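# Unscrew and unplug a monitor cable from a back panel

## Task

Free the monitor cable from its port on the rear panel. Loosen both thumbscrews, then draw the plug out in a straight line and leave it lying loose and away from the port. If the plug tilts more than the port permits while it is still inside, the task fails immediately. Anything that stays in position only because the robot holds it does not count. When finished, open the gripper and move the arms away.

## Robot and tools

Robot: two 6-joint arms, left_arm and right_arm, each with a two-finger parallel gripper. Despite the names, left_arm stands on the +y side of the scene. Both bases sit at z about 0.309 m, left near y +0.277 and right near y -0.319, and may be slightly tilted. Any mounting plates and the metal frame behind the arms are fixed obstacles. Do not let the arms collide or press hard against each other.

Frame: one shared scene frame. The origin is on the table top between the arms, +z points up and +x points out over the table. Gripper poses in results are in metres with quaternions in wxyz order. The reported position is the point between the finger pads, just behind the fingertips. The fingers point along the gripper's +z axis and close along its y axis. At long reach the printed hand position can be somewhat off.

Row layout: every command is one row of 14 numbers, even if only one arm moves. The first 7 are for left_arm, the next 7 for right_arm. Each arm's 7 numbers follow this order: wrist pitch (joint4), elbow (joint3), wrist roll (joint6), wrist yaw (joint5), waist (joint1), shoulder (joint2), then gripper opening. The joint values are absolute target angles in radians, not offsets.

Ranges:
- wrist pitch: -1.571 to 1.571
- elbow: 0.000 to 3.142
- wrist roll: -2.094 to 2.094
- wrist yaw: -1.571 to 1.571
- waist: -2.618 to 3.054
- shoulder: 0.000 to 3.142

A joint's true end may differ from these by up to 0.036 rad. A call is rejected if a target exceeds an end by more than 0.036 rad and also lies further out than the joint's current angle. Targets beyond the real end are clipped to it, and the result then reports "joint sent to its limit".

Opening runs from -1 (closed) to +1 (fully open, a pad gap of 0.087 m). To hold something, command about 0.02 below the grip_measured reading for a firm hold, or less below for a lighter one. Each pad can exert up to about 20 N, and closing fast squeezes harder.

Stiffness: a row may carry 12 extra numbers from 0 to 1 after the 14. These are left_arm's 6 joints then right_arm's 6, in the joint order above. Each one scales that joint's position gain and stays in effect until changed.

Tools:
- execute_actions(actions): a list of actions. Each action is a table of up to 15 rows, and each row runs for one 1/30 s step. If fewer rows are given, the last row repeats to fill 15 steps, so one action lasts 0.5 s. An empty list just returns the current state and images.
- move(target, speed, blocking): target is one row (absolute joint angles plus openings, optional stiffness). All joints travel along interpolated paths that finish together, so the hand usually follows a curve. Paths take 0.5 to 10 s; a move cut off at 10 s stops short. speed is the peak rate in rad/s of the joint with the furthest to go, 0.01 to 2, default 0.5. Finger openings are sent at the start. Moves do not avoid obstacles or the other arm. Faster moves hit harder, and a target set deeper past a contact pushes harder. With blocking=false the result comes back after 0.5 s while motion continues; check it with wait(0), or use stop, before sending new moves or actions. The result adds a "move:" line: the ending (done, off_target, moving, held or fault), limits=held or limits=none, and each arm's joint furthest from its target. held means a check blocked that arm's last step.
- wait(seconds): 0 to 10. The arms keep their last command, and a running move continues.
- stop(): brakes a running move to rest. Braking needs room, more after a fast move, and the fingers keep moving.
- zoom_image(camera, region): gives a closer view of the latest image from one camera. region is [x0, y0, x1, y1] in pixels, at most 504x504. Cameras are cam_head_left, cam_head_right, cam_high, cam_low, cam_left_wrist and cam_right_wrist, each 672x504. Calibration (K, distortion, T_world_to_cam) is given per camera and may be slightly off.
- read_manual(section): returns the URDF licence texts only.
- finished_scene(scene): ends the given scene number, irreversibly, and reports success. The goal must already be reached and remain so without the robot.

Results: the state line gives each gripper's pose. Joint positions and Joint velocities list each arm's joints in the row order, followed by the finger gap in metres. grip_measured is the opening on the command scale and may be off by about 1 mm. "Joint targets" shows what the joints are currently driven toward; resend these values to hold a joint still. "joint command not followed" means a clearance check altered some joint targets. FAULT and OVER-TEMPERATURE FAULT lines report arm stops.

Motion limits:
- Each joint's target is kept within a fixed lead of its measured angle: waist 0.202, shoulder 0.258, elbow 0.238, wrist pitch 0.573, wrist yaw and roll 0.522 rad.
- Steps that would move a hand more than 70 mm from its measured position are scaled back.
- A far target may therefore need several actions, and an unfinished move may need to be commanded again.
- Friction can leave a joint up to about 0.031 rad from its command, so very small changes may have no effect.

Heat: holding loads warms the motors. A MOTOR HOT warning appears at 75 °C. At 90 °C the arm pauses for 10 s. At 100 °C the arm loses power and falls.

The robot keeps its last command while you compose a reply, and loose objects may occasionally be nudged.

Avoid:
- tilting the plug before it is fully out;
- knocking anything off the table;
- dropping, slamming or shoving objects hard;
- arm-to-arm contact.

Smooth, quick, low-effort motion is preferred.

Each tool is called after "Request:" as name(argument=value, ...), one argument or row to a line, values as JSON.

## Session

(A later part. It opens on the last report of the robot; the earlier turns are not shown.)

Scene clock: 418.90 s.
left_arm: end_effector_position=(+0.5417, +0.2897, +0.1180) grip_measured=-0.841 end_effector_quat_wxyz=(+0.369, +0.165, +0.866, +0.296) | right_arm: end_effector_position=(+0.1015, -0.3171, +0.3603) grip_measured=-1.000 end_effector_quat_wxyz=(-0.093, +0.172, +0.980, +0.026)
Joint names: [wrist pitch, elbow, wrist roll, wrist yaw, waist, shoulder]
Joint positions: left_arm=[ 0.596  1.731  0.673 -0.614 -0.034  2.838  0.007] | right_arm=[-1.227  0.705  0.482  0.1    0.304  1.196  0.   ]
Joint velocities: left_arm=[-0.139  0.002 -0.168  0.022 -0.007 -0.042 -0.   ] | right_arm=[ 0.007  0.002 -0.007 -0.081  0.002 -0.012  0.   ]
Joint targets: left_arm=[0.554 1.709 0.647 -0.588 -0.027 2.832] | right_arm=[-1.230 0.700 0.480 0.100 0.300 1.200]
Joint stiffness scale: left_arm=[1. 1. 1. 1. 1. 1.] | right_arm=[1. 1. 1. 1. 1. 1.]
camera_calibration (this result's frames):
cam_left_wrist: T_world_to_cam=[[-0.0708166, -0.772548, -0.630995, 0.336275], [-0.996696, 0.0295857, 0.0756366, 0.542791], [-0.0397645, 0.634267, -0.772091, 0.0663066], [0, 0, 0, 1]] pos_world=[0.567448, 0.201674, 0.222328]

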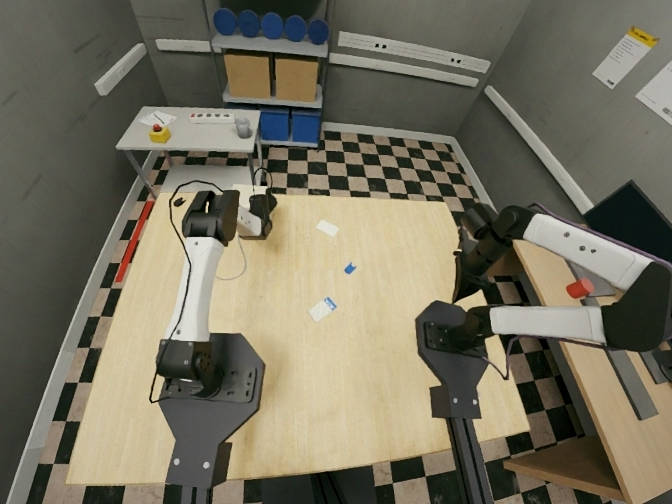

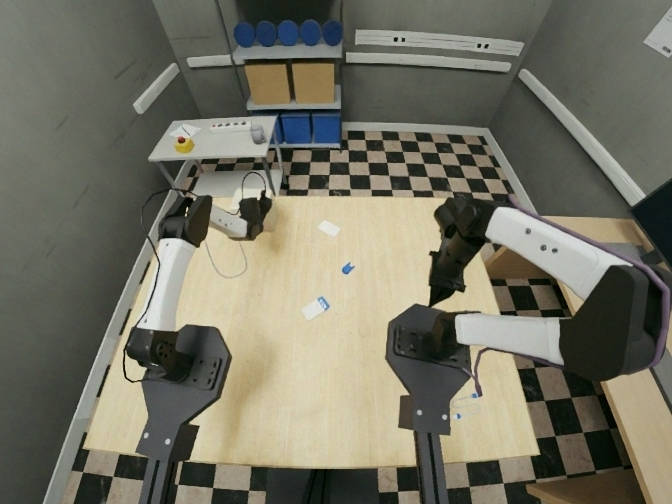

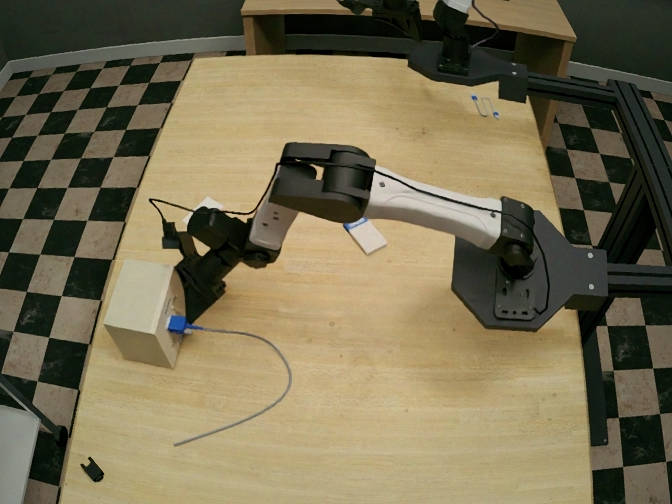

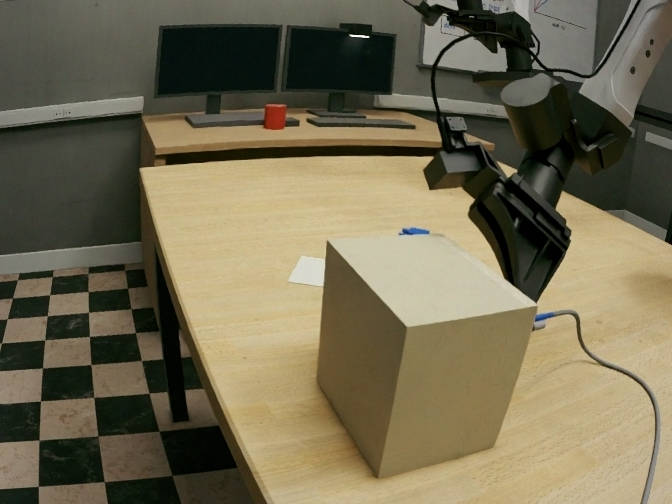

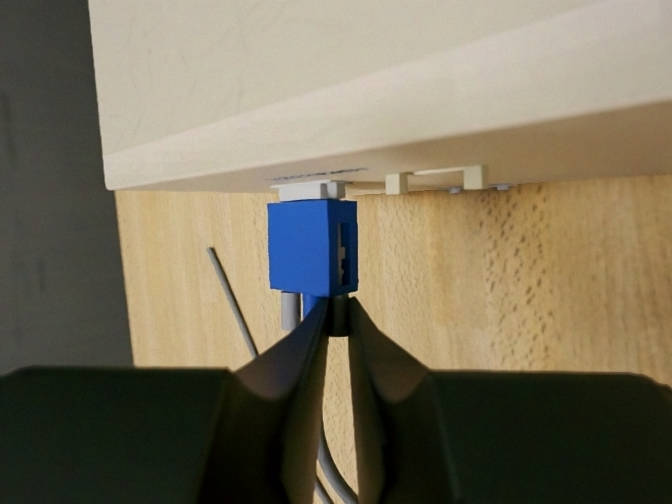

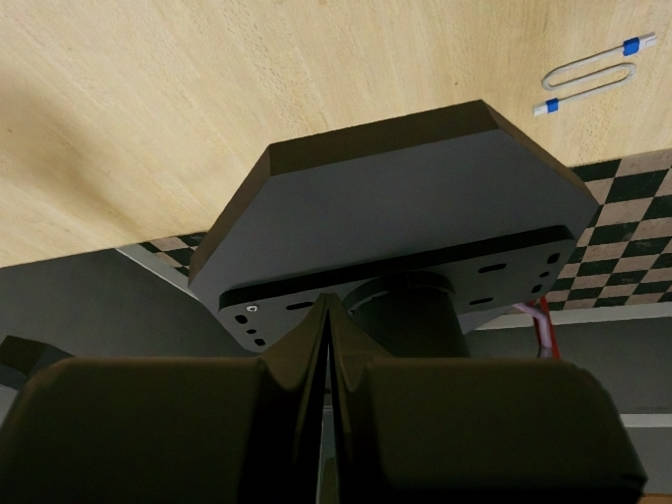

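Request:
execute_actions(
  actions=[
    [[0.497,1.692,0.575,-0.525,-0.0047,2.794,-0.9,-1.23,0.7,0.48,0.1,0.3,1.2,-1],[0.497,1.692,0.575,-0.525,-0.0047,2.794,-0.9,-1.23,0.7,0.48,0.1,0.3,1.2,-1],[0.497,1.692,0.575,-0.525,-0.0047,2.794,-0.9,-1.23,0.7,0.48,0.1,0.3,1.2,-1],[0.497,1.692,0.575,-0.525,-0.0047,2.794,-0.9,-1.23,0.7,0.48,0.1,0.3,1.2,-1],[0.497,1.692,0.575,-0.525,-0.0047,2.794,-0.9,-1.23,0.7,0.48,0.1,0.3,1.2,-1],[0.442,1.68,0.503,-0.448,0.0159,2.761,-0.9,-1.23,0.7,0.48,0.1,0.3,1.2,-1],[0.442,1.68,0.503,-0.448,0.0159,2.761,-0.9,-1.23,0.7,0.48,0.1,0.3,1.2,-1],[0.442,1.68,0.503,-0.448,0.0159,2.761,-0.9,-1.23,0.7,0.48,0.1,0.3,1.2,-1],[0.442,1.68,0.503,-0.448,0.0159,2.761,-0.9,-1.23,0.7,0.48,0.1,0.3,1.2,-1],[0.442,1.68,0.503,-0.448,0.0159,2.761,-0.9,-1.23,0.7,0.48,0.1,0.3,1.2,-1],[0.398,1.672,0.443,-0.375,0.038,2.732,-0.9,-1.23,0.7,0.48,0.1,0.3,1.2,-1]],
    [[0.356,1.676,0.387,-0.3,0.0615,2.709,-0.9,-1.23,0.7,0.48,0.1,0.3,1.2,-1],[0.356,1.676,0.387,-0.3,0.0615,2.709,-0.9,-1.23,0.7,0.48,0.1,0.3,1.2,-1],[0.356,1.676,0.387,-0.3,0.0615,2.709,-0.9,-1.23,0.7,0.48,0.1,0.3,1.2,-1],[0.356,1.676,0.387,-0.3,0.0615,2.709,-0.9,-1.23,0.7,0.48,0.1,0.3,1.2,-1],[0.356,1.676,0.387,-0.3,0.0615,2.709,-0.9,-1.23,0.7,0.48,0.1,0.3,1.2,-1],[0.325,1.685,0.348,-0.24,0.0863,2.692,-0.9,-1.23,0.7,0.48,0.1,0.3,1.2,-1],[0.325,1.685,0.348,-0.24,0.0863,2.692,-0.9,-1.23,0.7,0.48,0.1,0.3,1.2,-1],[0.325,1.685,0.348,-0.24,0.0863,2.692,-0.9,-1.23,0.7,0.48,0.1,0.3,1.2,-1],[0.325,1.685,0.348,-0.24,0.0863,2.692,-0.9,-1.23,0.7,0.48,0.1,0.3,1.2,-1],[0.325,1.685,0.348,-0.24,0.0863,2.692,-0.9,-1.23,0.7,0.48,0.1,0.3,1.2,-1],[0.325,1.685,0.348,-0.24,0.0863,2.692,-0.9,-1.23,0.7,0.48,0.1,0.3,1.2,-1],[0.325,1.685,0.348,-0.24,0.0863,2.692,-0.9,-1.23,0.7,0.48,0.1,0.3,1.2,-1],[0.345,1.692,0.36,-0.258,0.078,2.702,-0.78,-1.23,0.7,0.48,0.1,0.3,1.2,-1]],
  ],
)

Scene clock: 421.13 s.
left_arm: end_effector_position=(+0.5425, +0.2925, +0.1190) grip_measured=-0.782 end_effector_quat_wxyz=(+0.376, +0.087, +0.917, +0.103) | right_arm: end_effector_position=(+0.1015, -0.3171, +0.3603) grip_measured=-1.000 end_effector_quat_wxyz=(-0.093, +0.172, +0.980, +0.026)
Joint names: [wrist pitch, elbow, wrist roll, wrist yaw, waist, shoulder]
Joint positions: left_arm=[ 0.349  1.692  0.363 -0.262  0.074  2.7    0.01 ] | right_arm=[-1.227  0.705  0.482  0.1    0.304  1.196  0.   ]
Joint velocities: left_arm=[ 0.022  0.002 -0.022  0.066 -0.002 -0.012  0.004] | right_arm=[-0.037 -0.007 -0.037  0.007  0.007 -0.002  0.   ]
Joint targets: left_arm=[0.345 1.692 0.360 -0.258 0.078 2.702] | right_arm=[-1.230 0.700 0.480 0.100 0.300 1.200]
Joint stiffness scale: left_arm=[1. 1. 1. 1. 1. 1.] | right_arm=[1. 1. 1. 1. 1. 1.]
camera_calibration (this result's frames):
cam_left_wrist: T_world_to_cam=[[-0.0856281, -0.964138, -0.251207, 0.357957], [-0.993108, 0.062343, 0.0992439, 0.529117], [-0.0800239, 0.257974, -0.962832, 0.220016], [0, 0, 0, 1]] pos_world=[0.573728, 0.255375, 0.249248]

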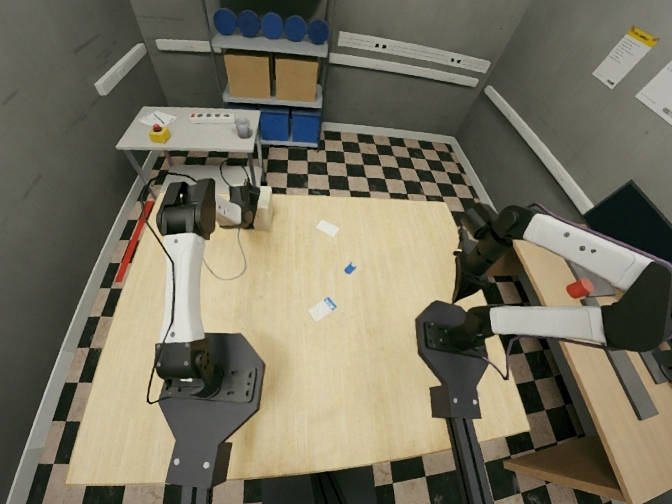

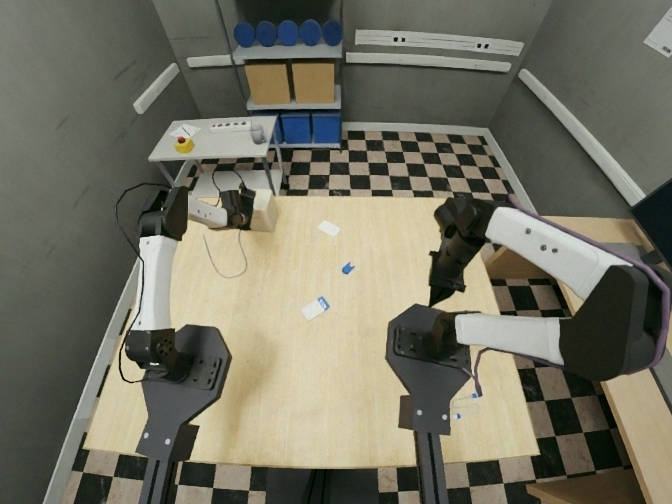

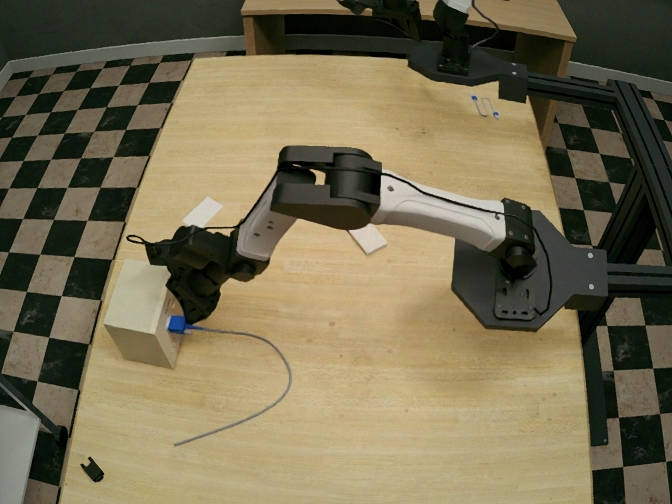

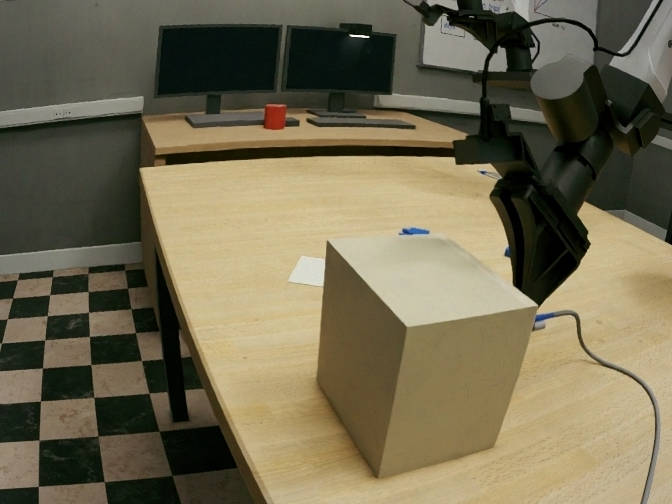

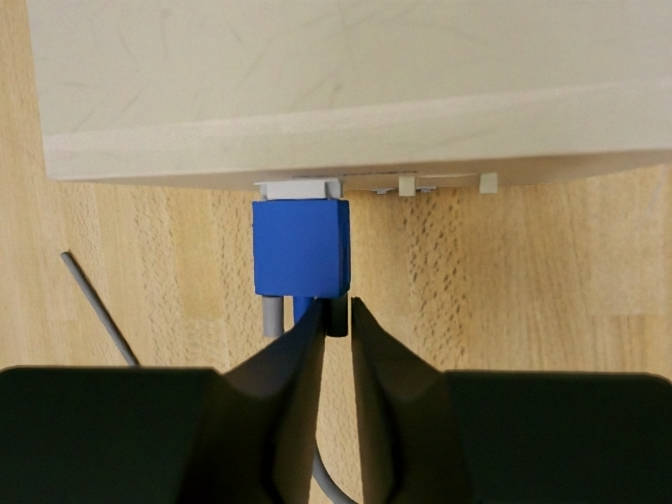

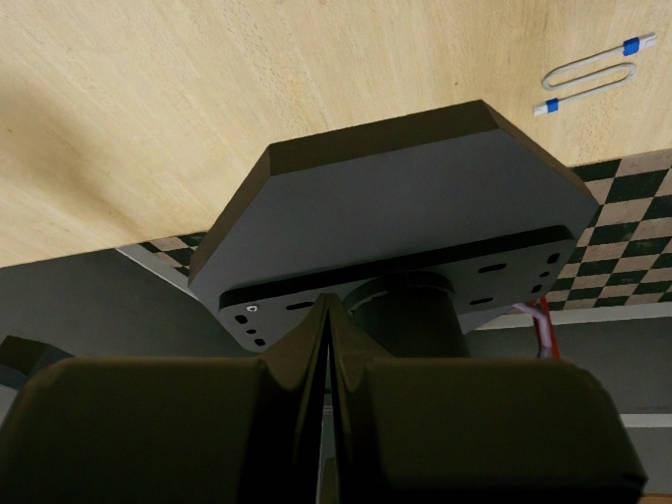

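Request:
execute_actions(
  actions=[
    [[0.408,1.7,0.44,-0.372,0.044,2.735,-0.77,-1.23,0.7,0.48,0.1,0.3,1.2,-1],[0.408,1.7,0.44,-0.372,0.044,2.735,-0.77,-1.23,0.7,0.48,0.1,0.3,1.2,-1],[0.408,1.7,0.44,-0.372,0.044,2.735,-0.77,-1.23,0.7,0.48,0.1,0.3,1.2,-1],[0.408,1.7,0.44,-0.372,0.044,2.735,-0.77,-1.23,0.7,0.48,0.1,0.3,1.2,-1],[0.408,1.7,0.44,-0.372,0.044,2.735,-0.77,-1.23,0.7,0.48,0.1,0.3,1.2,-1],[0.455,1.709,0.5,-0.445,0.02,2.756,-0.76,-1.23,0.7,0.48,0.1,0.3,1.2,-1],[0.455,1.709,0.5,-0.445,0.02,2.756,-0.76,-1.23,0.7,0.48,0.1,0.3,1.2,-1],[0.455,1.709,0.5,-0.445,0.02,2.756,-0.76,-1.23,0.7,0.48,0.1,0.3,1.2,-1],[0.455,1.709,0.5,-0.445,0.02,2.756,-0.76,-1.23,0.7,0.48,0.1,0.3,1.2,-1],[0.455,1.709,0.5,-0.445,0.02,2.756,-0.76,-1.23,0.7,0.48,0.1,0.3,1.2,-1],[0.506,1.716,0.564,-0.52,-0.004,2.783,-0.75,-1.23,0.7,0.48,0.1,0.3,1.2,-1]],
    [[0.56,1.729,0.633,-0.585,-0.025,2.816,-0.74,-1.23,0.7,0.48,0.1,0.3,1.2,-1],[0.56,1.729,0.633,-0.585,-0.025,2.816,-0.74,-1.23,0.7,0.48,0.1,0.3,1.2,-1],[0.56,1.729,0.633,-0.585,-0.025,2.816,-0.74,-1.23,0.7,0.48,0.1,0.3,1.2,-1],[0.56,1.729,0.633,-0.585,-0.025,2.816,-0.74,-1.23,0.7,0.48,0.1,0.3,1.2,-1],[0.56,1.729,0.633,-0.585,-0.025,2.816,-0.74,-1.23,0.7,0.48,0.1,0.3,1.2,-1],[0.619,1.743,0.71,-0.645,-0.042,2.855,-0.73,-1.23,0.7,0.48,0.1,0.3,1.2,-1],[0.619,1.743,0.71,-0.645,-0.042,2.855,-0.73,-1.23,0.7,0.48,0.1,0.3,1.2,-1],[0.619,1.743,0.71,-0.645,-0.042,2.855,-0.73,-1.23,0.7,0.48,0.1,0.3,1.2,-1],[0.619,1.743,0.71,-0.645,-0.042,2.855,-0.73,-1.23,0.7,0.48,0.1,0.3,1.2,-1],[0.619,1.743,0.71,-0.645,-0.042,2.855,-0.73,-1.23,0.7,0.48,0.1,0.3,1.2,-1],[0.685,1.767,0.795,-0.705,-0.059,2.898,-0.73,-1.23,0.7,0.48,0.1,0.3,1.2,-1]],
    [[0.758,1.8,0.889,-0.76,-0.0736,2.948,-0.73,-1.23,0.7,0.48,0.1,0.3,1.2,-1],[0.758,1.8,0.889,-0.76,-0.0736,2.948,-0.73,-1.23,0.7,0.48,0.1,0.3,1.2,-1],[0.758,1.8,0.889,-0.76,-0.0736,2.948,-0.73,-1.23,0.7,0.48,0.1,0.3,1.2,-1],[0.758,1.8,0.889,-0.76,-0.0736,2.948,-0.73,-1.23,0.7,0.48,0.1,0.3,1.2,-1],[0.758,1.8,0.889,-0.76,-0.0736,2.948,-0.73,-1.23,0.7,0.48,0.1,0.3,1.2,-1],[0.838,1.84,0.995,-0.812,-0.085,3.003,-0.73,-1.23,0.7,0.48,0.1,0.3,1.2,-1],[0.838,1.84,0.995,-0.812,-0.085,3.003,-0.73,-1.23,0.7,0.48,0.1,0.3,1.2,-1],[0.838,1.84,0.995,-0.812,-0.085,3.003,-0.73,-1.23,0.7,0.48,0.1,0.3,1.2,-1],[0.838,1.84,0.995,-0.812,-0.085,3.003,-0.73,-1.23,0.7,0.48,0.1,0.3,1.2,-1],[0.838,1.84,0.995,-0.812,-0.085,3.003,-0.73,-1.23,0.7,0.48,0.1,0.3,1.2,-1],[0.925,1.889,1.11,-0.855,-0.095,3.063,-0.74,-1.23,0.7,0.48,0.1,0.3,1.2,-1],[0.925,1.889,1.11,-0.855,-0.095,3.063,-0.74,-1.23,0.7,0.48,0.1,0.3,1.2,-1],[0.925,1.889,1.11,-0.855,-0.095,3.063,-0.74,-1.23,0.7,0.48,0.1,0.3,1.2,-1],[0.925,1.889,1.11,-0.855,-0.095,3.063,-0.74,-1.23,0.7,0.48,0.1,0.3,1.2,-1],[0.888,1.889,1.06,-0.839,-0.095,3.063,-0.74,-1.23,0.7,0.48,0.1,0.3,1.2,-1]],
  ],
)

Request:
wait(
  seconds=0.3,
)

Scene clock: 424.60 s.
left_arm: end_effector_position=(+0.5395, +0.2881, +0.1134) grip_measured=-0.740 end_effector_quat_wxyz=(+0.346, +0.223, +0.800, +0.437) | right_arm: end_effector_position=(+0.1015, -0.3171, +0.3603) grip_measured=-1.000 end_effector_quat_wxyz=(-0.093, +0.172, +0.980, +0.026)
Joint names: [wrist pitch, elbow, wrist roll, wrist yaw, waist, shoulder]
Joint positions: left_arm=[ 0.872  1.87   1.04  -0.821 -0.088  3.043  0.011] | right_arm=[-1.227  0.705  0.482  0.1    0.304  1.196  0.   ]
Joint velocities: left_arm=[ 0.037  0.022  0.168 -0.037 -0.012  0.129 -0.001] | right_arm=[ 0.022 -0.017 -0.037  0.022  0.002 -0.007  0.   ]
Joint targets: left_arm=[0.888 1.889 1.060 -0.839 -0.095 3.063] | right_arm=[-1.230 0.700 0.480 0.100 0.300 1.200]
Joint stiffness scale: left_arm=[1. 1. 1. 1. 1. 1.] | right_arm=[1. 1. 1. 1. 1. 1.]
camera_calibration (this result's frames):
cam_left_wrist: T_world_to_cam=[[-0.0583523, -0.521234, -0.851416, 0.277794], [-0.998006, 0.00990272, 0.0623365, 0.54884], [-0.0240606, 0.853356, -0.520773, -0.0363518], [0, 0, 0, 1]] pos_world=[0.563081, 0.170382, 0.183375]

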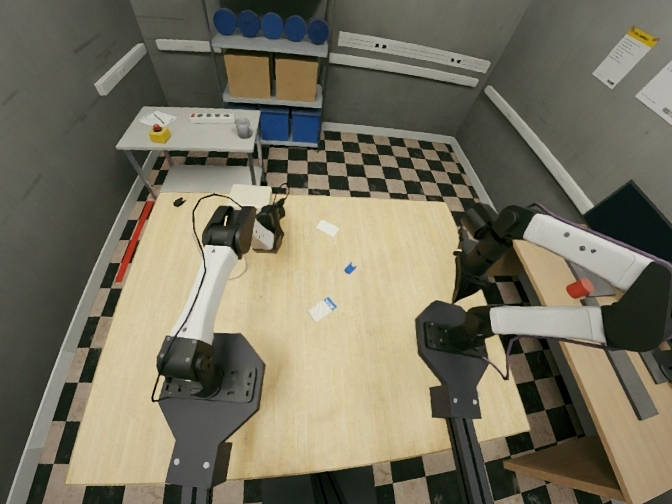

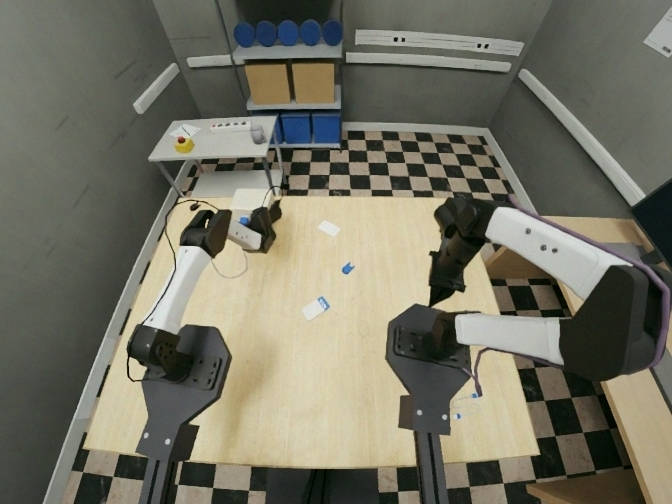

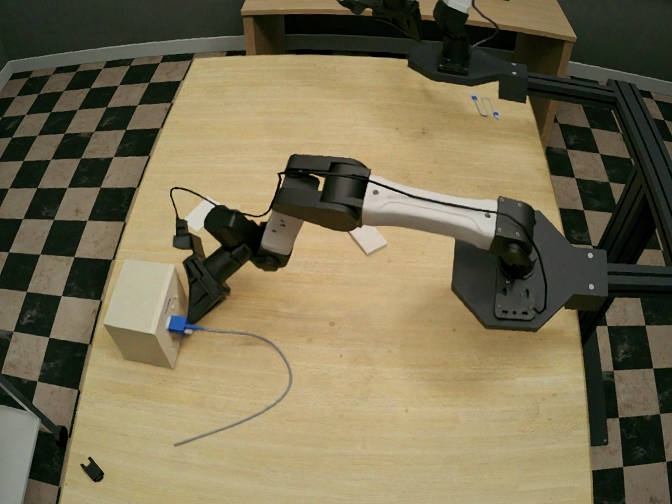

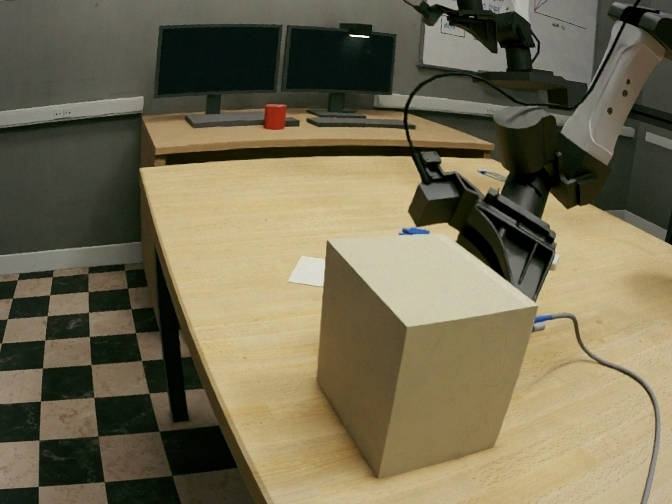

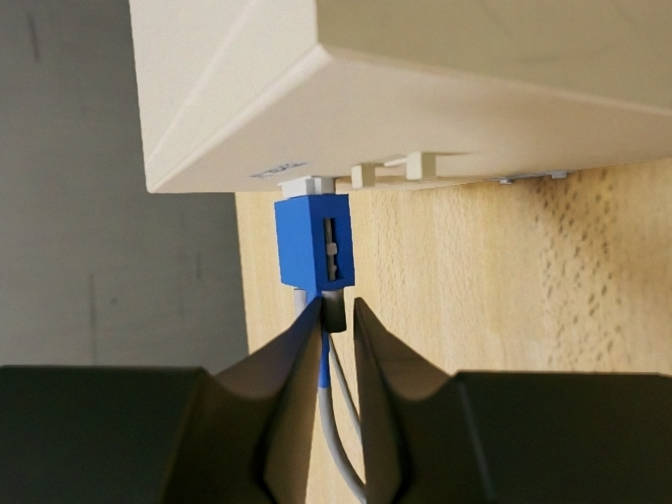

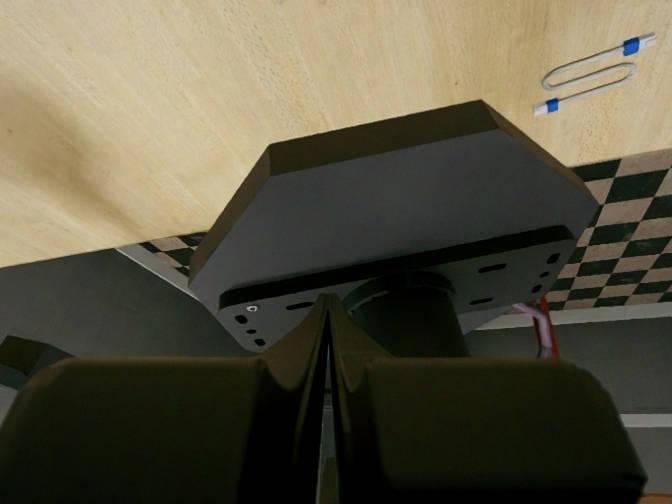

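Scene clock: 424.90 s.
left_arm: end_effector_position=(+0.5399, +0.2886, +0.1150) grip_measured=-0.740 end_effector_quat_wxyz=(+0.346, +0.222, +0.798, +0.442) | right_arm: end_effector_position=(+0.1015, -0.3171, +0.3603) grip_measured=-1.000 end_effector_quat_wxyz=(-0.093, +0.172, +0.980, +0.026)
Joint names: [wrist pitch, elbow, wrist roll, wrist yaw, waist, shoulder]
Joint positions: left_arm=[ 0.883  1.875  1.052 -0.827 -0.089  3.046  0.011] | right_arm=[-1.227  0.705  0.482  0.1    0.304  1.196  0.   ]
Joint velocities: left_arm=[ 0.007  0.007  0.007  0.007  0.017 -0.002 -0.   ] | right_arm=[ 0.007 -0.012 -0.051 -0.022 -0.002 -0.007  0.   ]
Joint targets: left_arm=[0.888 1.889 1.060 -0.839 -0.095 3.063] | right_arm=[-1.230 0.700 0.480 0.100 0.300 1.200]
Joint stiffness scale: left_arm=[1. 1. 1. 1. 1. 1.] | right_arm=[1. 1. 1. 1. 1. 1.]
wait: 0.30 s; no rest
camera_calibration (this result's frames):
cam_left_wrist: T_world_to_cam=[[-0.0533291, -0.513369, -0.856509, 0.275073], [-0.998278, 0.00641437, 0.0583114, 0.550745], [-0.0244413, 0.858144, -0.512827, -0.0381072], [0, 0, 0, 1]] pos_world=[0.563534, 0.170383, 0.183945]

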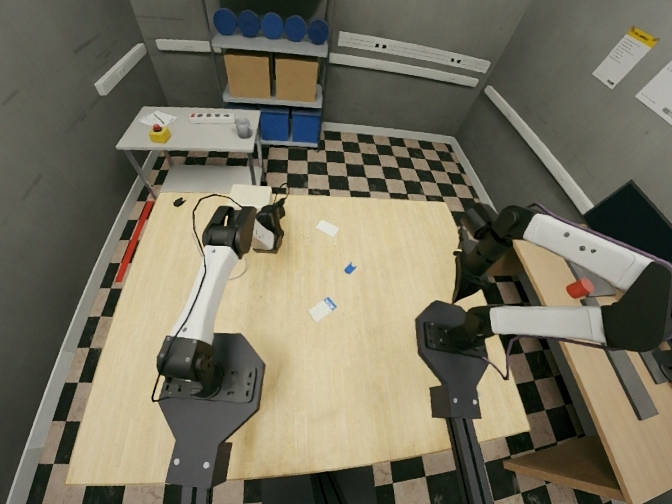

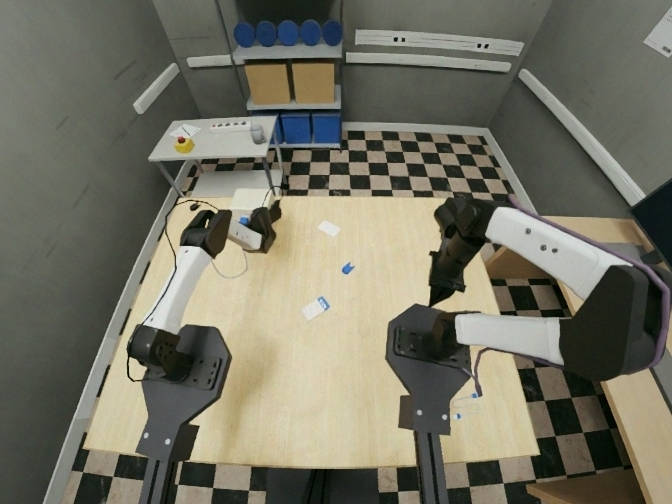

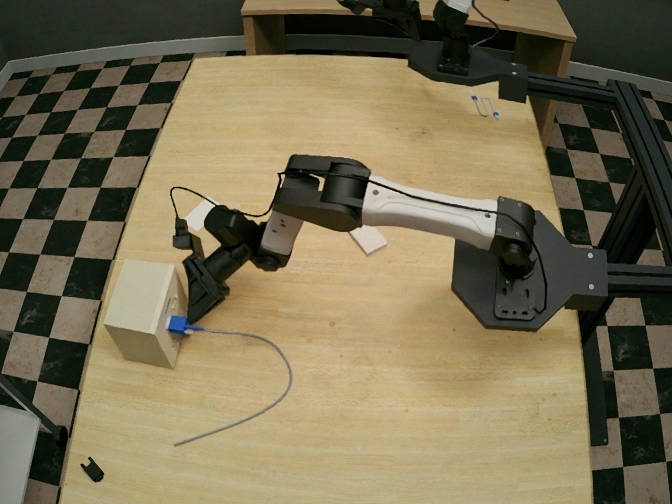

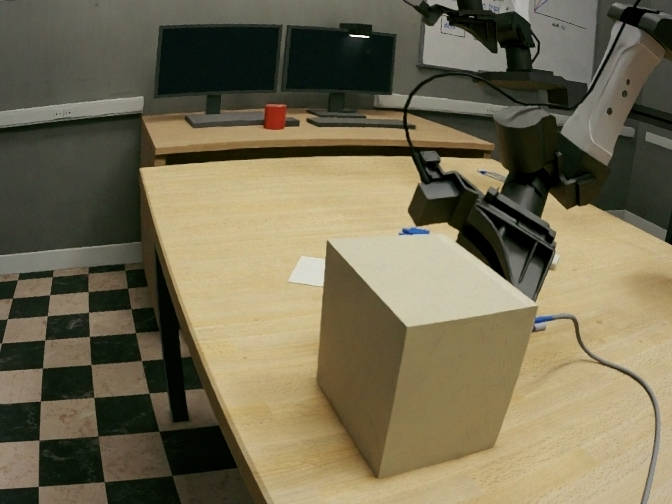

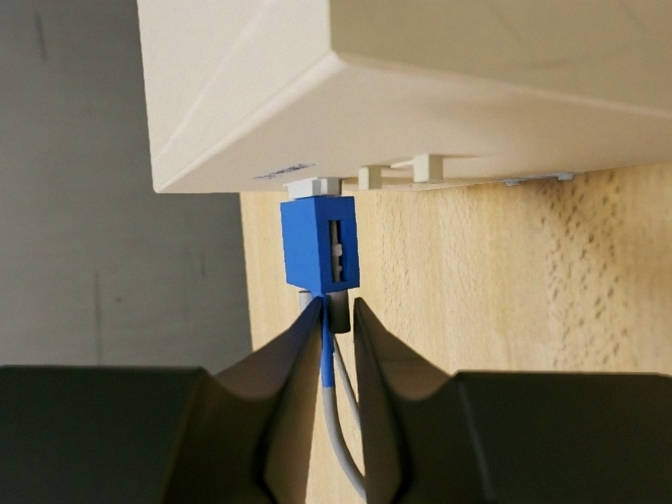

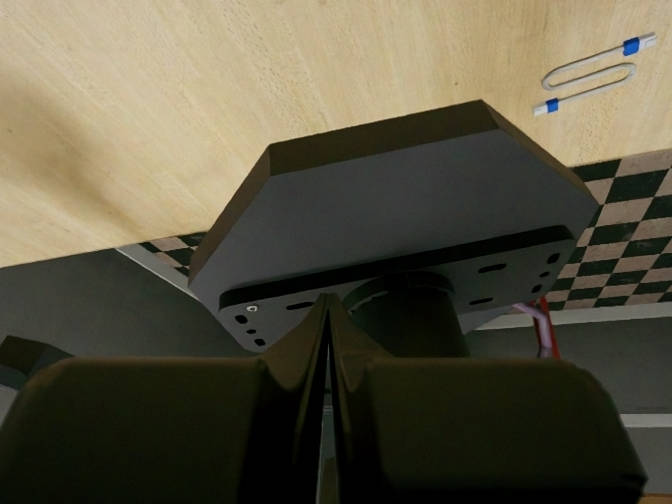

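Request:
execute_actions(
  actions=[
    [[0.885,1.88,1.055,-0.835,-0.09,3.05,-0.81,-1.23,0.7,0.48,0.1,0.3,1.2,-1],[0.885,1.88,1.055,-0.835,-0.09,3.05,-0.83,-1.23,0.7,0.48,0.1,0.3,1.2,-1],[0.885,1.88,1.055,-0.835,-0.09,3.05,-0.85,-1.23,0.7,0.48,0.1,0.3,1.2,-1],[0.885,1.88,1.055,-0.835,-0.09,3.05,-0.9,-1.23,0.7,0.48,0.1,0.3,1.2,-1],[0.765,1.86,0.912,-0.8,-0.08,3.04,-0.9,-1.23,0.7,0.48,0.1,0.3,1.2,-1],[0.765,1.806,0.912,-0.76,-0.071,2.98,-0.9,-1.23,0.7,0.48,0.1,0.3,1.2,-1],[0.765,1.806,0.912,-0.76,-0.071,2.98,-0.9,-1.23,0.7,0.48,0.1,0.3,1.2,-1],[0.765,1.806,0.912,-0.76,-0.071,2.98,-0.9,-1.23,0.7,0.48,0.1,0.3,1.2,-1],[0.765,1.806,0.912,-0.76,-0.071,2.98,-0.9,-1.23,0.7,0.48,0.1,0.3,1.2,-1],[0.765,1.806,0.912,-0.76,-0.071,2.98,-0.9,-1.23,0.7,0.48,0.1,0.3,1.2,-1],[0.765,1.806,0.912,-0.76,-0.071,2.98,-0.9,-1.23,0.7,0.48,0.1,0.3,1.2,-1],[0.687,1.767,0.814,-0.708,-0.058,2.924,-0.9,-1.23,0.7,0.48,0.1,0.3,1.2,-1]],
    [[0.687,1.767,0.814,-0.708,-0.058,2.924,-0.9,-1.23,0.7,0.48,0.1,0.3,1.2,-1],[0.687,1.767,0.814,-0.708,-0.058,2.924,-0.9,-1.23,0.7,0.48,0.1,0.3,1.2,-1],[0.617,1.733,0.726,-0.65,-0.044,2.875,-0.9,-1.23,0.7,0.48,0.1,0.3,1.2,-1],[0.617,1.733,0.726,-0.65,-0.044,2.875,-0.9,-1.23,0.7,0.48,0.1,0.3,1.2,-1],[0.617,1.733,0.726,-0.65,-0.044,2.875,-0.9,-1.23,0.7,0.48,0.1,0.3,1.2,-1],[0.617,1.733,0.726,-0.65,-0.044,2.875,-0.9,-1.23,0.7,0.48,0.1,0.3,1.2,-1],[0.617,1.733,0.726,-0.65,-0.044,2.875,-0.9,-1.23,0.7,0.48,0.1,0.3,1.2,-1],[0.617,1.733,0.726,-0.65,-0.044,2.875,-0.9,-1.23,0.7,0.48,0.1,0.3,1.2,-1],[0.554,1.709,0.647,-0.588,-0.027,2.832,-0.9,-1.23,0.7,0.48,0.1,0.3,1.2,-1]],
    [[0.492,1.692,0.57,-0.52,-0.0047,2.794,-0.9,-1.23,0.7,0.48,0.1,0.3,1.2,-1],[0.492,1.692,0.57,-0.52,-0.0047,2.794,-0.9,-1.23,0.7,0.48,0.1,0.3,1.2,-1],[0.492,1.692,0.57,-0.52,-0.0047,2.794,-0.9,-1.23,0.7,0.48,0.1,0.3,1.2,-1],[0.492,1.692,0.57,-0.52,-0.0047,2.794,-0.9,-1.23,0.7,0.48,0.1,0.3,1.2,-1],[0.492,1.692,0.57,-0.52,-0.0047,2.794,-0.9,-1.23,0.7,0.48,0.1,0.3,1.2,-1],[0.442,1.68,0.503,-0.448,0.0159,2.761,-0.9,-1.23,0.7,0.48,0.1,0.3,1.2,-1],[0.442,1.68,0.503,-0.448,0.0159,2.761,-0.9,-1.23,0.7,0.48,0.1,0.3,1.2,-1],[0.442,1.68,0.503,-0.448,0.0159,2.761,-0.9,-1.23,0.7,0.48,0.1,0.3,1.2,-1],[0.442,1.68,0.503,-0.448,0.0159,2.761,-0.9,-1.23,0.7,0.48,0.1,0.3,1.2,-1],[0.442,1.68,0.503,-0.448,0.0159,2.761,-0.9,-1.23,0.7,0.48,0.1,0.3,1.2,-1],[0.398,1.672,0.443,-0.375,0.038,2.732,-0.9,-1.23,0.7,0.48,0.1,0.3,1.2,-1]],
    [[0.356,1.676,0.387,-0.3,0.0615,2.709,-0.9,-1.23,0.7,0.48,0.1,0.3,1.2,-1],[0.356,1.676,0.387,-0.3,0.0615,2.709,-0.9,-1.23,0.7,0.48,0.1,0.3,1.2,-1],[0.356,1.676,0.387,-0.3,0.0615,2.709,-0.9,-1.23,0.7,0.48,0.1,0.3,1.2,-1],[0.356,1.676,0.387,-0.3,0.0615,2.709,-0.9,-1.23,0.7,0.48,0.1,0.3,1.2,-1],[0.356,1.676,0.387,-0.3,0.0615,2.709,-0.9,-1.23,0.7,0.48,0.1,0.3,1.2,-1],[0.325,1.685,0.348,-0.24,0.0863,2.692,-0.9,-1.23,0.7,0.48,0.1,0.3,1.2,-1],[0.325,1.685,0.348,-0.24,0.0863,2.692,-0.9,-1.23,0.7,0.48,0.1,0.3,1.2,-1],[0.325,1.685,0.348,-0.24,0.0863,2.692,-0.9,-1.23,0.7,0.48,0.1,0.3,1.2,-1],[0.325,1.685,0.348,-0.24,0.0863,2.692,-0.9,-1.23,0.7,0.48,0.1,0.3,1.2,-1],[0.325,1.685,0.348,-0.24,0.0863,2.692,-0.9,-1.23,0.7,0.48,0.1,0.3,1.2,-1],[0.325,1.685,0.348,-0.24,0.0863,2.692,-0.9,-1.23,0.7,0.48,0.1,0.3,1.2,-1],[0.325,1.685,0.348,-0.24,0.0863,2.692,-0.9,-1.23,0.7,0.48,0.1,0.3,1.2,-1],[0.345,1.692,0.36,-0.258,0.078,2.702,-0.78,-1.23,0.7,0.48,0.1,0.3,1.2,-1]],
    [[0.408,1.7,0.44,-0.372,0.044,2.735,-0.77,-1.23,0.7,0.48,0.1,0.3,1.2,-1],[0.408,1.7,0.44,-0.372,0.044,2.735,-0.77,-1.23,0.7,0.48,0.1,0.3,1.2,-1],[0.408,1.7,0.44,-0.372,0.044,2.735,-0.77,-1.23,0.7,0.48,0.1,0.3,1.2,-1],[0.408,1.7,0.44,-0.372,0.044,2.735,-0.77,-1.23,0.7,0.48,0.1,0.3,1.2,-1],[0.408,1.7,0.44,-0.372,0.044,2.735,-0.77,-1.23,0.7,0.48,0.1,0.3,1.2,-1],[0.455,1.709,0.5,-0.445,0.02,2.756,-0.76,-1.23,0.7,0.48,0.1,0.3,1.2,-1],[0.455,1.709,0.5,-0.445,0.02,2.756,-0.76,-1.23,0.7,0.48,0.1,0.3,1.2,-1],[0.455,1.709,0.5,-0.445,0.02,2.756,-0.76,-1.23,0.7,0.48,0.1,0.3,1.2,-1],[0.455,1.709,0.5,-0.445,0.02,2.756,-0.76,-1.23,0.7,0.48,0.1,0.3,1.2,-1],[0.455,1.709,0.5,-0.445,0.02,2.756,-0.76,-1.23,0.7,0.48,0.1,0.3,1.2,-1],[0.506,1.716,0.564,-0.52,-0.004,2.783,-0.75,-1.23,0.7,0.48,0.1,0.3,1.2,-1]],
    [[0.56,1.729,0.633,-0.585,-0.025,2.815,-0.74,-1.23,0.7,0.48,0.1,0.3,1.2,-1],[0.56,1.729,0.633,-0.585,-0.025,2.815,-0.74,-1.23,0.7,0.48,0.1,0.3,1.2,-1],[0.56,1.729,0.633,-0.585,-0.025,2.815,-0.74,-1.23,0.7,0.48,0.1,0.3,1.2,-1],[0.56,1.729,0.633,-0.585,-0.025,2.815,-0.74,-1.23,0.7,0.48,0.1,0.3,1.2,-1],[0.56,1.729,0.633,-0.585,-0.025,2.815,-0.74,-1.23,0.7,0.48,0.1,0.3,1.2,-1],[0.619,1.745,0.71,-0.645,-0.042,2.853,-0.72,-1.23,0.7,0.48,0.1,0.3,1.2,-1],[0.619,1.745,0.71,-0.645,-0.042,2.853,-0.72,-1.23,0.7,0.48,0.1,0.3,1.2,-1],[0.619,1.745,0.71,-0.645,-0.042,2.853,-0.72,-1.23,0.7,0.48,0.1,0.3,1.2,-1],[0.619,1.745,0.71,-0.645,-0.042,2.853,-0.72,-1.23,0.7,0.48,0.1,0.3,1.2,-1],[0.619,1.745,0.71,-0.645,-0.042,2.853,-0.72,-1.23,0.7,0.48,0.1,0.3,1.2,-1],[0.685,1.77,0.795,-0.705,-0.059,2.895,-0.7,-1.23,0.7,0.48,0.1,0.3,1.2,-1]],
    [[0.758,1.803,0.889,-0.76,-0.0736,2.945,-0.7,-1.23,0.7,0.48,0.1,0.3,1.2,-1],[0.758,1.803,0.889,-0.76,-0.0736,2.945,-0.7,-1.23,0.7,0.48,0.1,0.3,1.2,-1],[0.758,1.803,0.889,-0.76,-0.0736,2.945,-0.7,-1.23,0.7,0.48,0.1,0.3,1.2,-1],[0.758,1.803,0.889,-0.76,-0.0736,2.945,-0.7,-1.23,0.7,0.48,0.1,0.3,1.2,-1],[0.758,1.803,0.889,-0.76,-0.0736,2.945,-0.7,-1.23,0.7,0.48,0.1,0.3,1.2,-1],[0.838,1.843,0.995,-0.812,-0.085,3.0,-0.7,-1.23,0.7,0.48,0.1,0.3,1.2,-1],[0.838,1.843,0.995,-0.812,-0.085,3.0,-0.7,-1.23,0.7,0.48,0.1,0.3,1.2,-1],[0.838,1.843,0.995,-0.812,-0.085,3.0,-0.7,-1.23,0.7,0.48,0.1,0.3,1.2,-1],[0.838,1.843,0.995,-0.812,-0.085,3.0,-0.7,-1.23,0.7,0.48,0.1,0.3,1.2,-1],[0.838,1.843,0.995,-0.812,-0.085,3.0,-0.7,-1.23,0.7,0.48,0.1,0.3,1.2,-1],[0.925,1.875,1.11,-0.855,-0.092,3.04,-0.7,-1.23,0.7,0.48,0.1,0.3,1.2,-1],[0.925,1.875,1.11,-0.855,-0.092,3.04,-0.7,-1.23,0.7,0.48,0.1,0.3,1.2,-1],[0.925,1.89,1.11,-0.855,-0.095,3.063,-0.7,-1.23,0.7,0.48,0.1,0.3,1.2,-1],[0.925,1.89,1.11,-0.855,-0.095,3.063,-0.7,-1.23,0.7,0.48,0.1,0.3,1.2,-1],[0.888,1.89,1.06,-0.839,-0.095,3.063,-0.72,-1.23,0.7,0.48,0.1,0.3,1.2,-1]],
  ],
)

Scene clock: 431.40 s.
left_arm: end_effector_position=(+0.5413, +0.2877, +0.1156) grip_measured=-0.713 end_effector_quat_wxyz=(+0.349, +0.222, +0.800, +0.435) | right_arm: end_effector_position=(+0.1015, -0.3171, +0.3603) grip_measured=-1.000 end_effector_quat_wxyz=(-0.093, +0.172, +0.980, +0.026)
Joint names: [wrist pitch, elbow, wrist roll, wrist yaw, waist, shoulder]
Joint positions: left_arm=[ 0.87   1.87   1.037 -0.816 -0.088  3.037  0.013] | right_arm=[-1.227  0.705  0.482  0.1    0.304  1.196  0.   ]
Joint velocities: left_arm=[ 0.095  0.071  0.125 -0.168 -0.056  0.178 -0.013] | right_arm=[-0.022  0.007  0.051  0.007 -0.012  0.002  0.   ]
Joint targets: left_arm=[0.888 1.890 1.060 -0.839 -0.095 3.063] | right_arm=[-1.230 0.700 0.480 0.100 0.300 1.200]
Joint stiffness scale: left_arm=[1. 1. 1. 1. 1. 1.] | right_arm=[1. 1. 1. 1. 1. 1.]
camera_calibration (this result's frames):
cam_left_wrist: T_world_to_cam=[[-0.055778, -0.524477, -0.849596, 0.278965], [-0.998257, 0.0128802, 0.0575867, 0.550383], [-0.0192599, 0.851327, -0.524281, -0.0364281], [0, 0, 0, 1]] pos_world=[0.564282, 0.170234, 0.186215]

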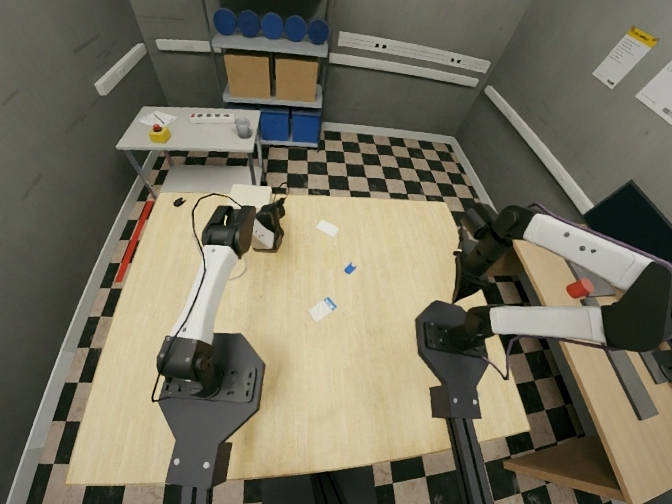

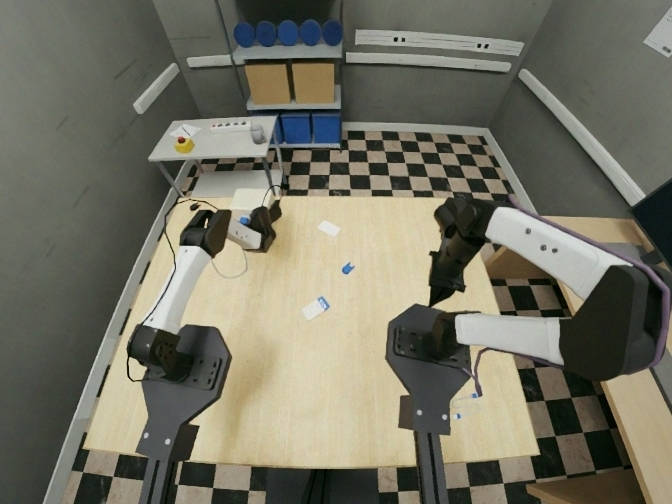

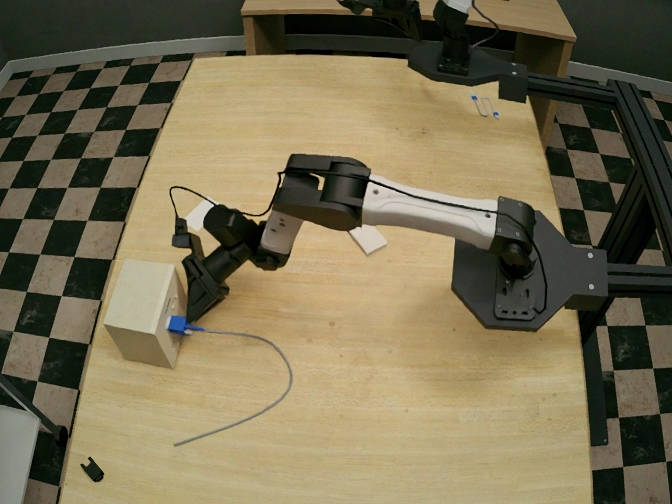

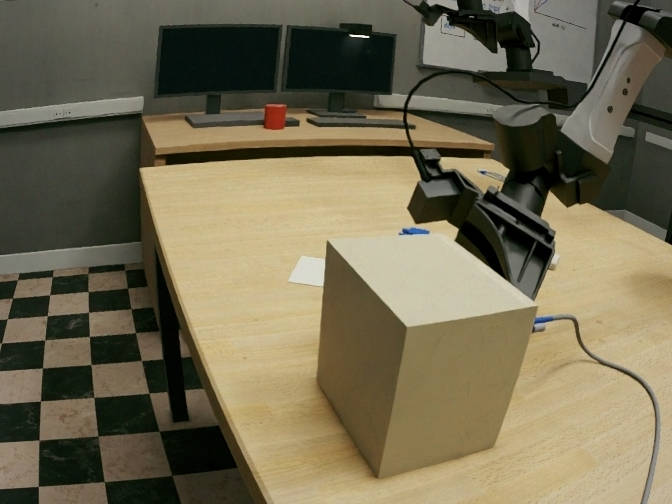

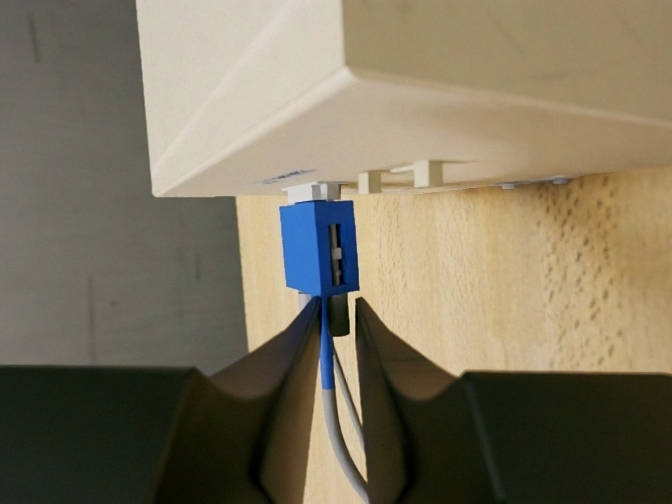

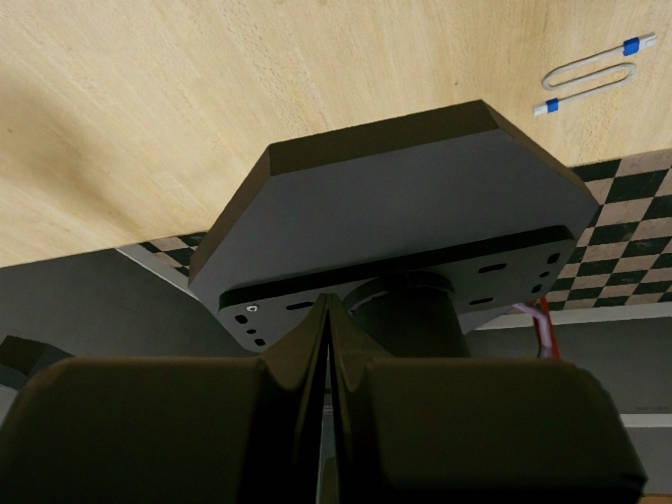

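680. Check settled state.

Request:
execute_actions(
  actions=[],
)

Request:
zoom_image(
  camera="cam_left_wrist",
  region=[260, 170, 420, 350],
)

Scene clock: 431.53 s.
left_arm: end_effector_position=(+0.5395, +0.2875, +0.1138) grip_measured=-0.720 end_effector_quat_wxyz=(+0.346, +0.224, +0.798, +0.440) | right_arm: end_effector_position=(+0.1015, -0.3171, +0.3603) grip_measured=-1.000 end_effector_quat_wxyz=(-0.093, +0.172, +0.980, +0.026)
Joint names: [wrist pitch, elbow, wrist roll, wrist yaw, waist, shoulder]
Joint positions: left_arm=[ 0.88   1.873  1.05  -0.825 -0.09   3.047  0.012] | right_arm=[-1.227  0.705  0.482  0.1    0.304  1.196  0.   ]
Joint velocities: left_arm=[ 0.095  0.046 -0.037  0.007 -0.022 -0.022  0.   ] | right_arm=[ 0.007  0.002  0.007 -0.051 -0.012 -0.007  0.   ]
Joint targets: left_arm=[0.888 1.890 1.060 -0.839 -0.095 3.063] | right_arm=[-1.230 0.700 0.480 0.100 0.300 1.200]
Joint stiffness scale: left_arm=[1. 1. 1. 1. 1. 1.] | right_arm=[1. 1. 1. 1. 1. 1.]
camera_calibration (this result's frames):
cam_left_wrist: T_world_to_cam=[[-0.0574503, -0.514884, -0.855333, 0.275979], [-0.99809, 0.0101405, 0.0609346, 0.54895], [-0.0227007, 0.8572, -0.514483, -0.038215], [0, 0, 0, 1]] pos_world=[0.56289, 0.169288, 0.182943]

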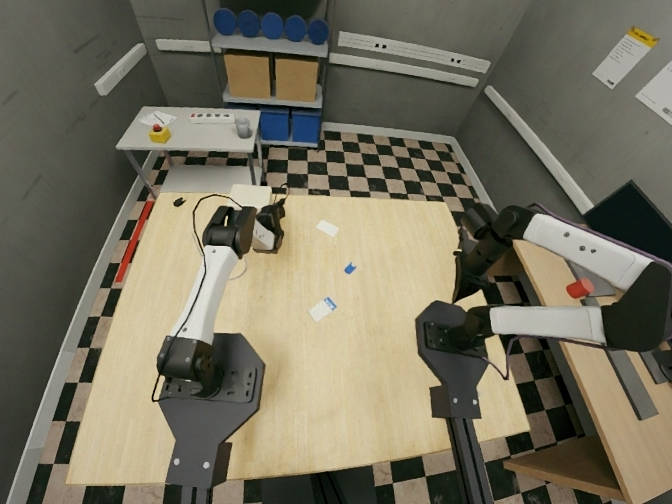

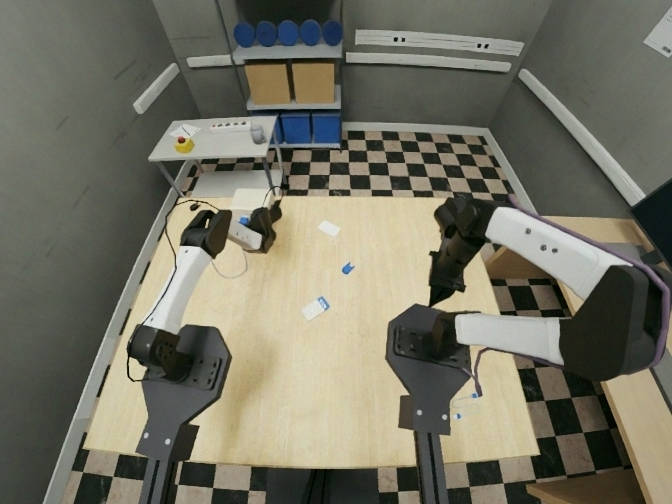

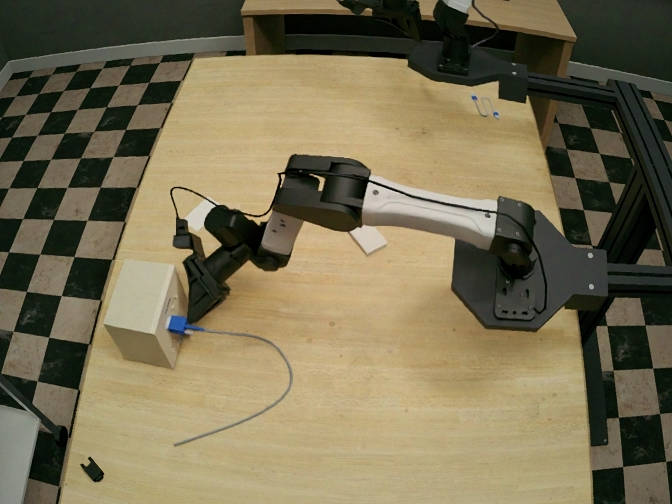

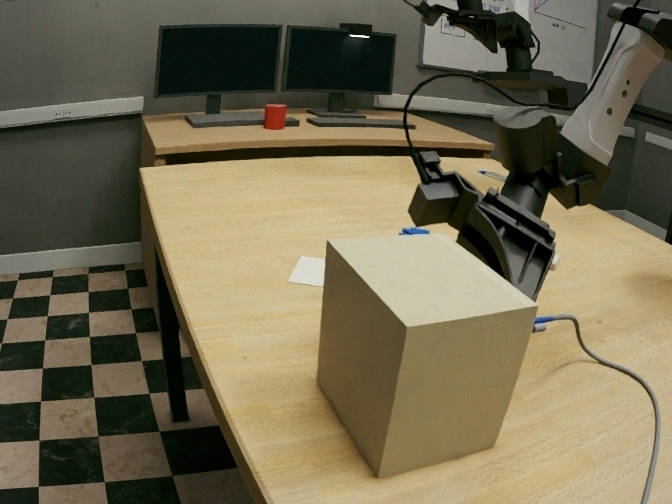

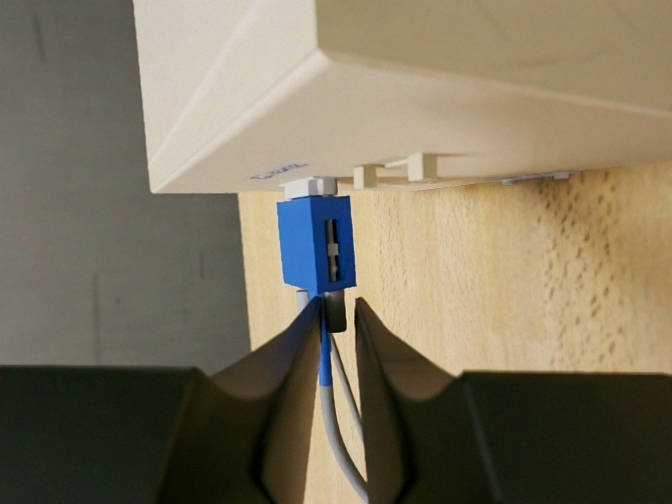

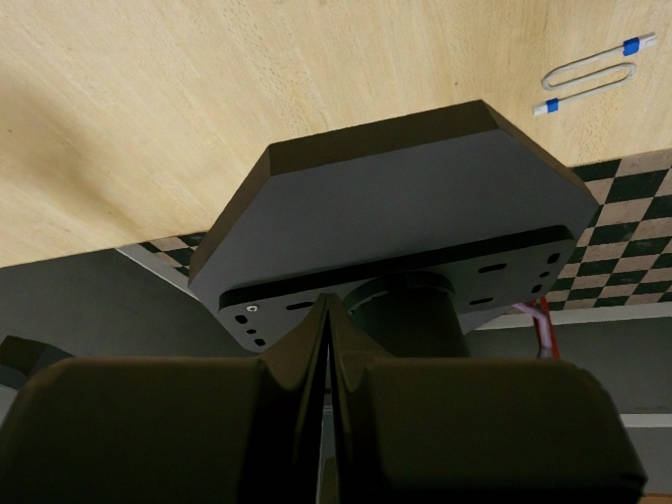

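Region (260, 170, 420, 350) of cam_left_wrist's 672x504 image, scaled by 2.800, with more detail than that image has.

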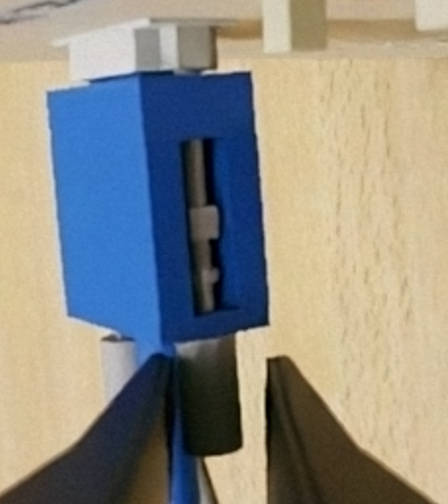

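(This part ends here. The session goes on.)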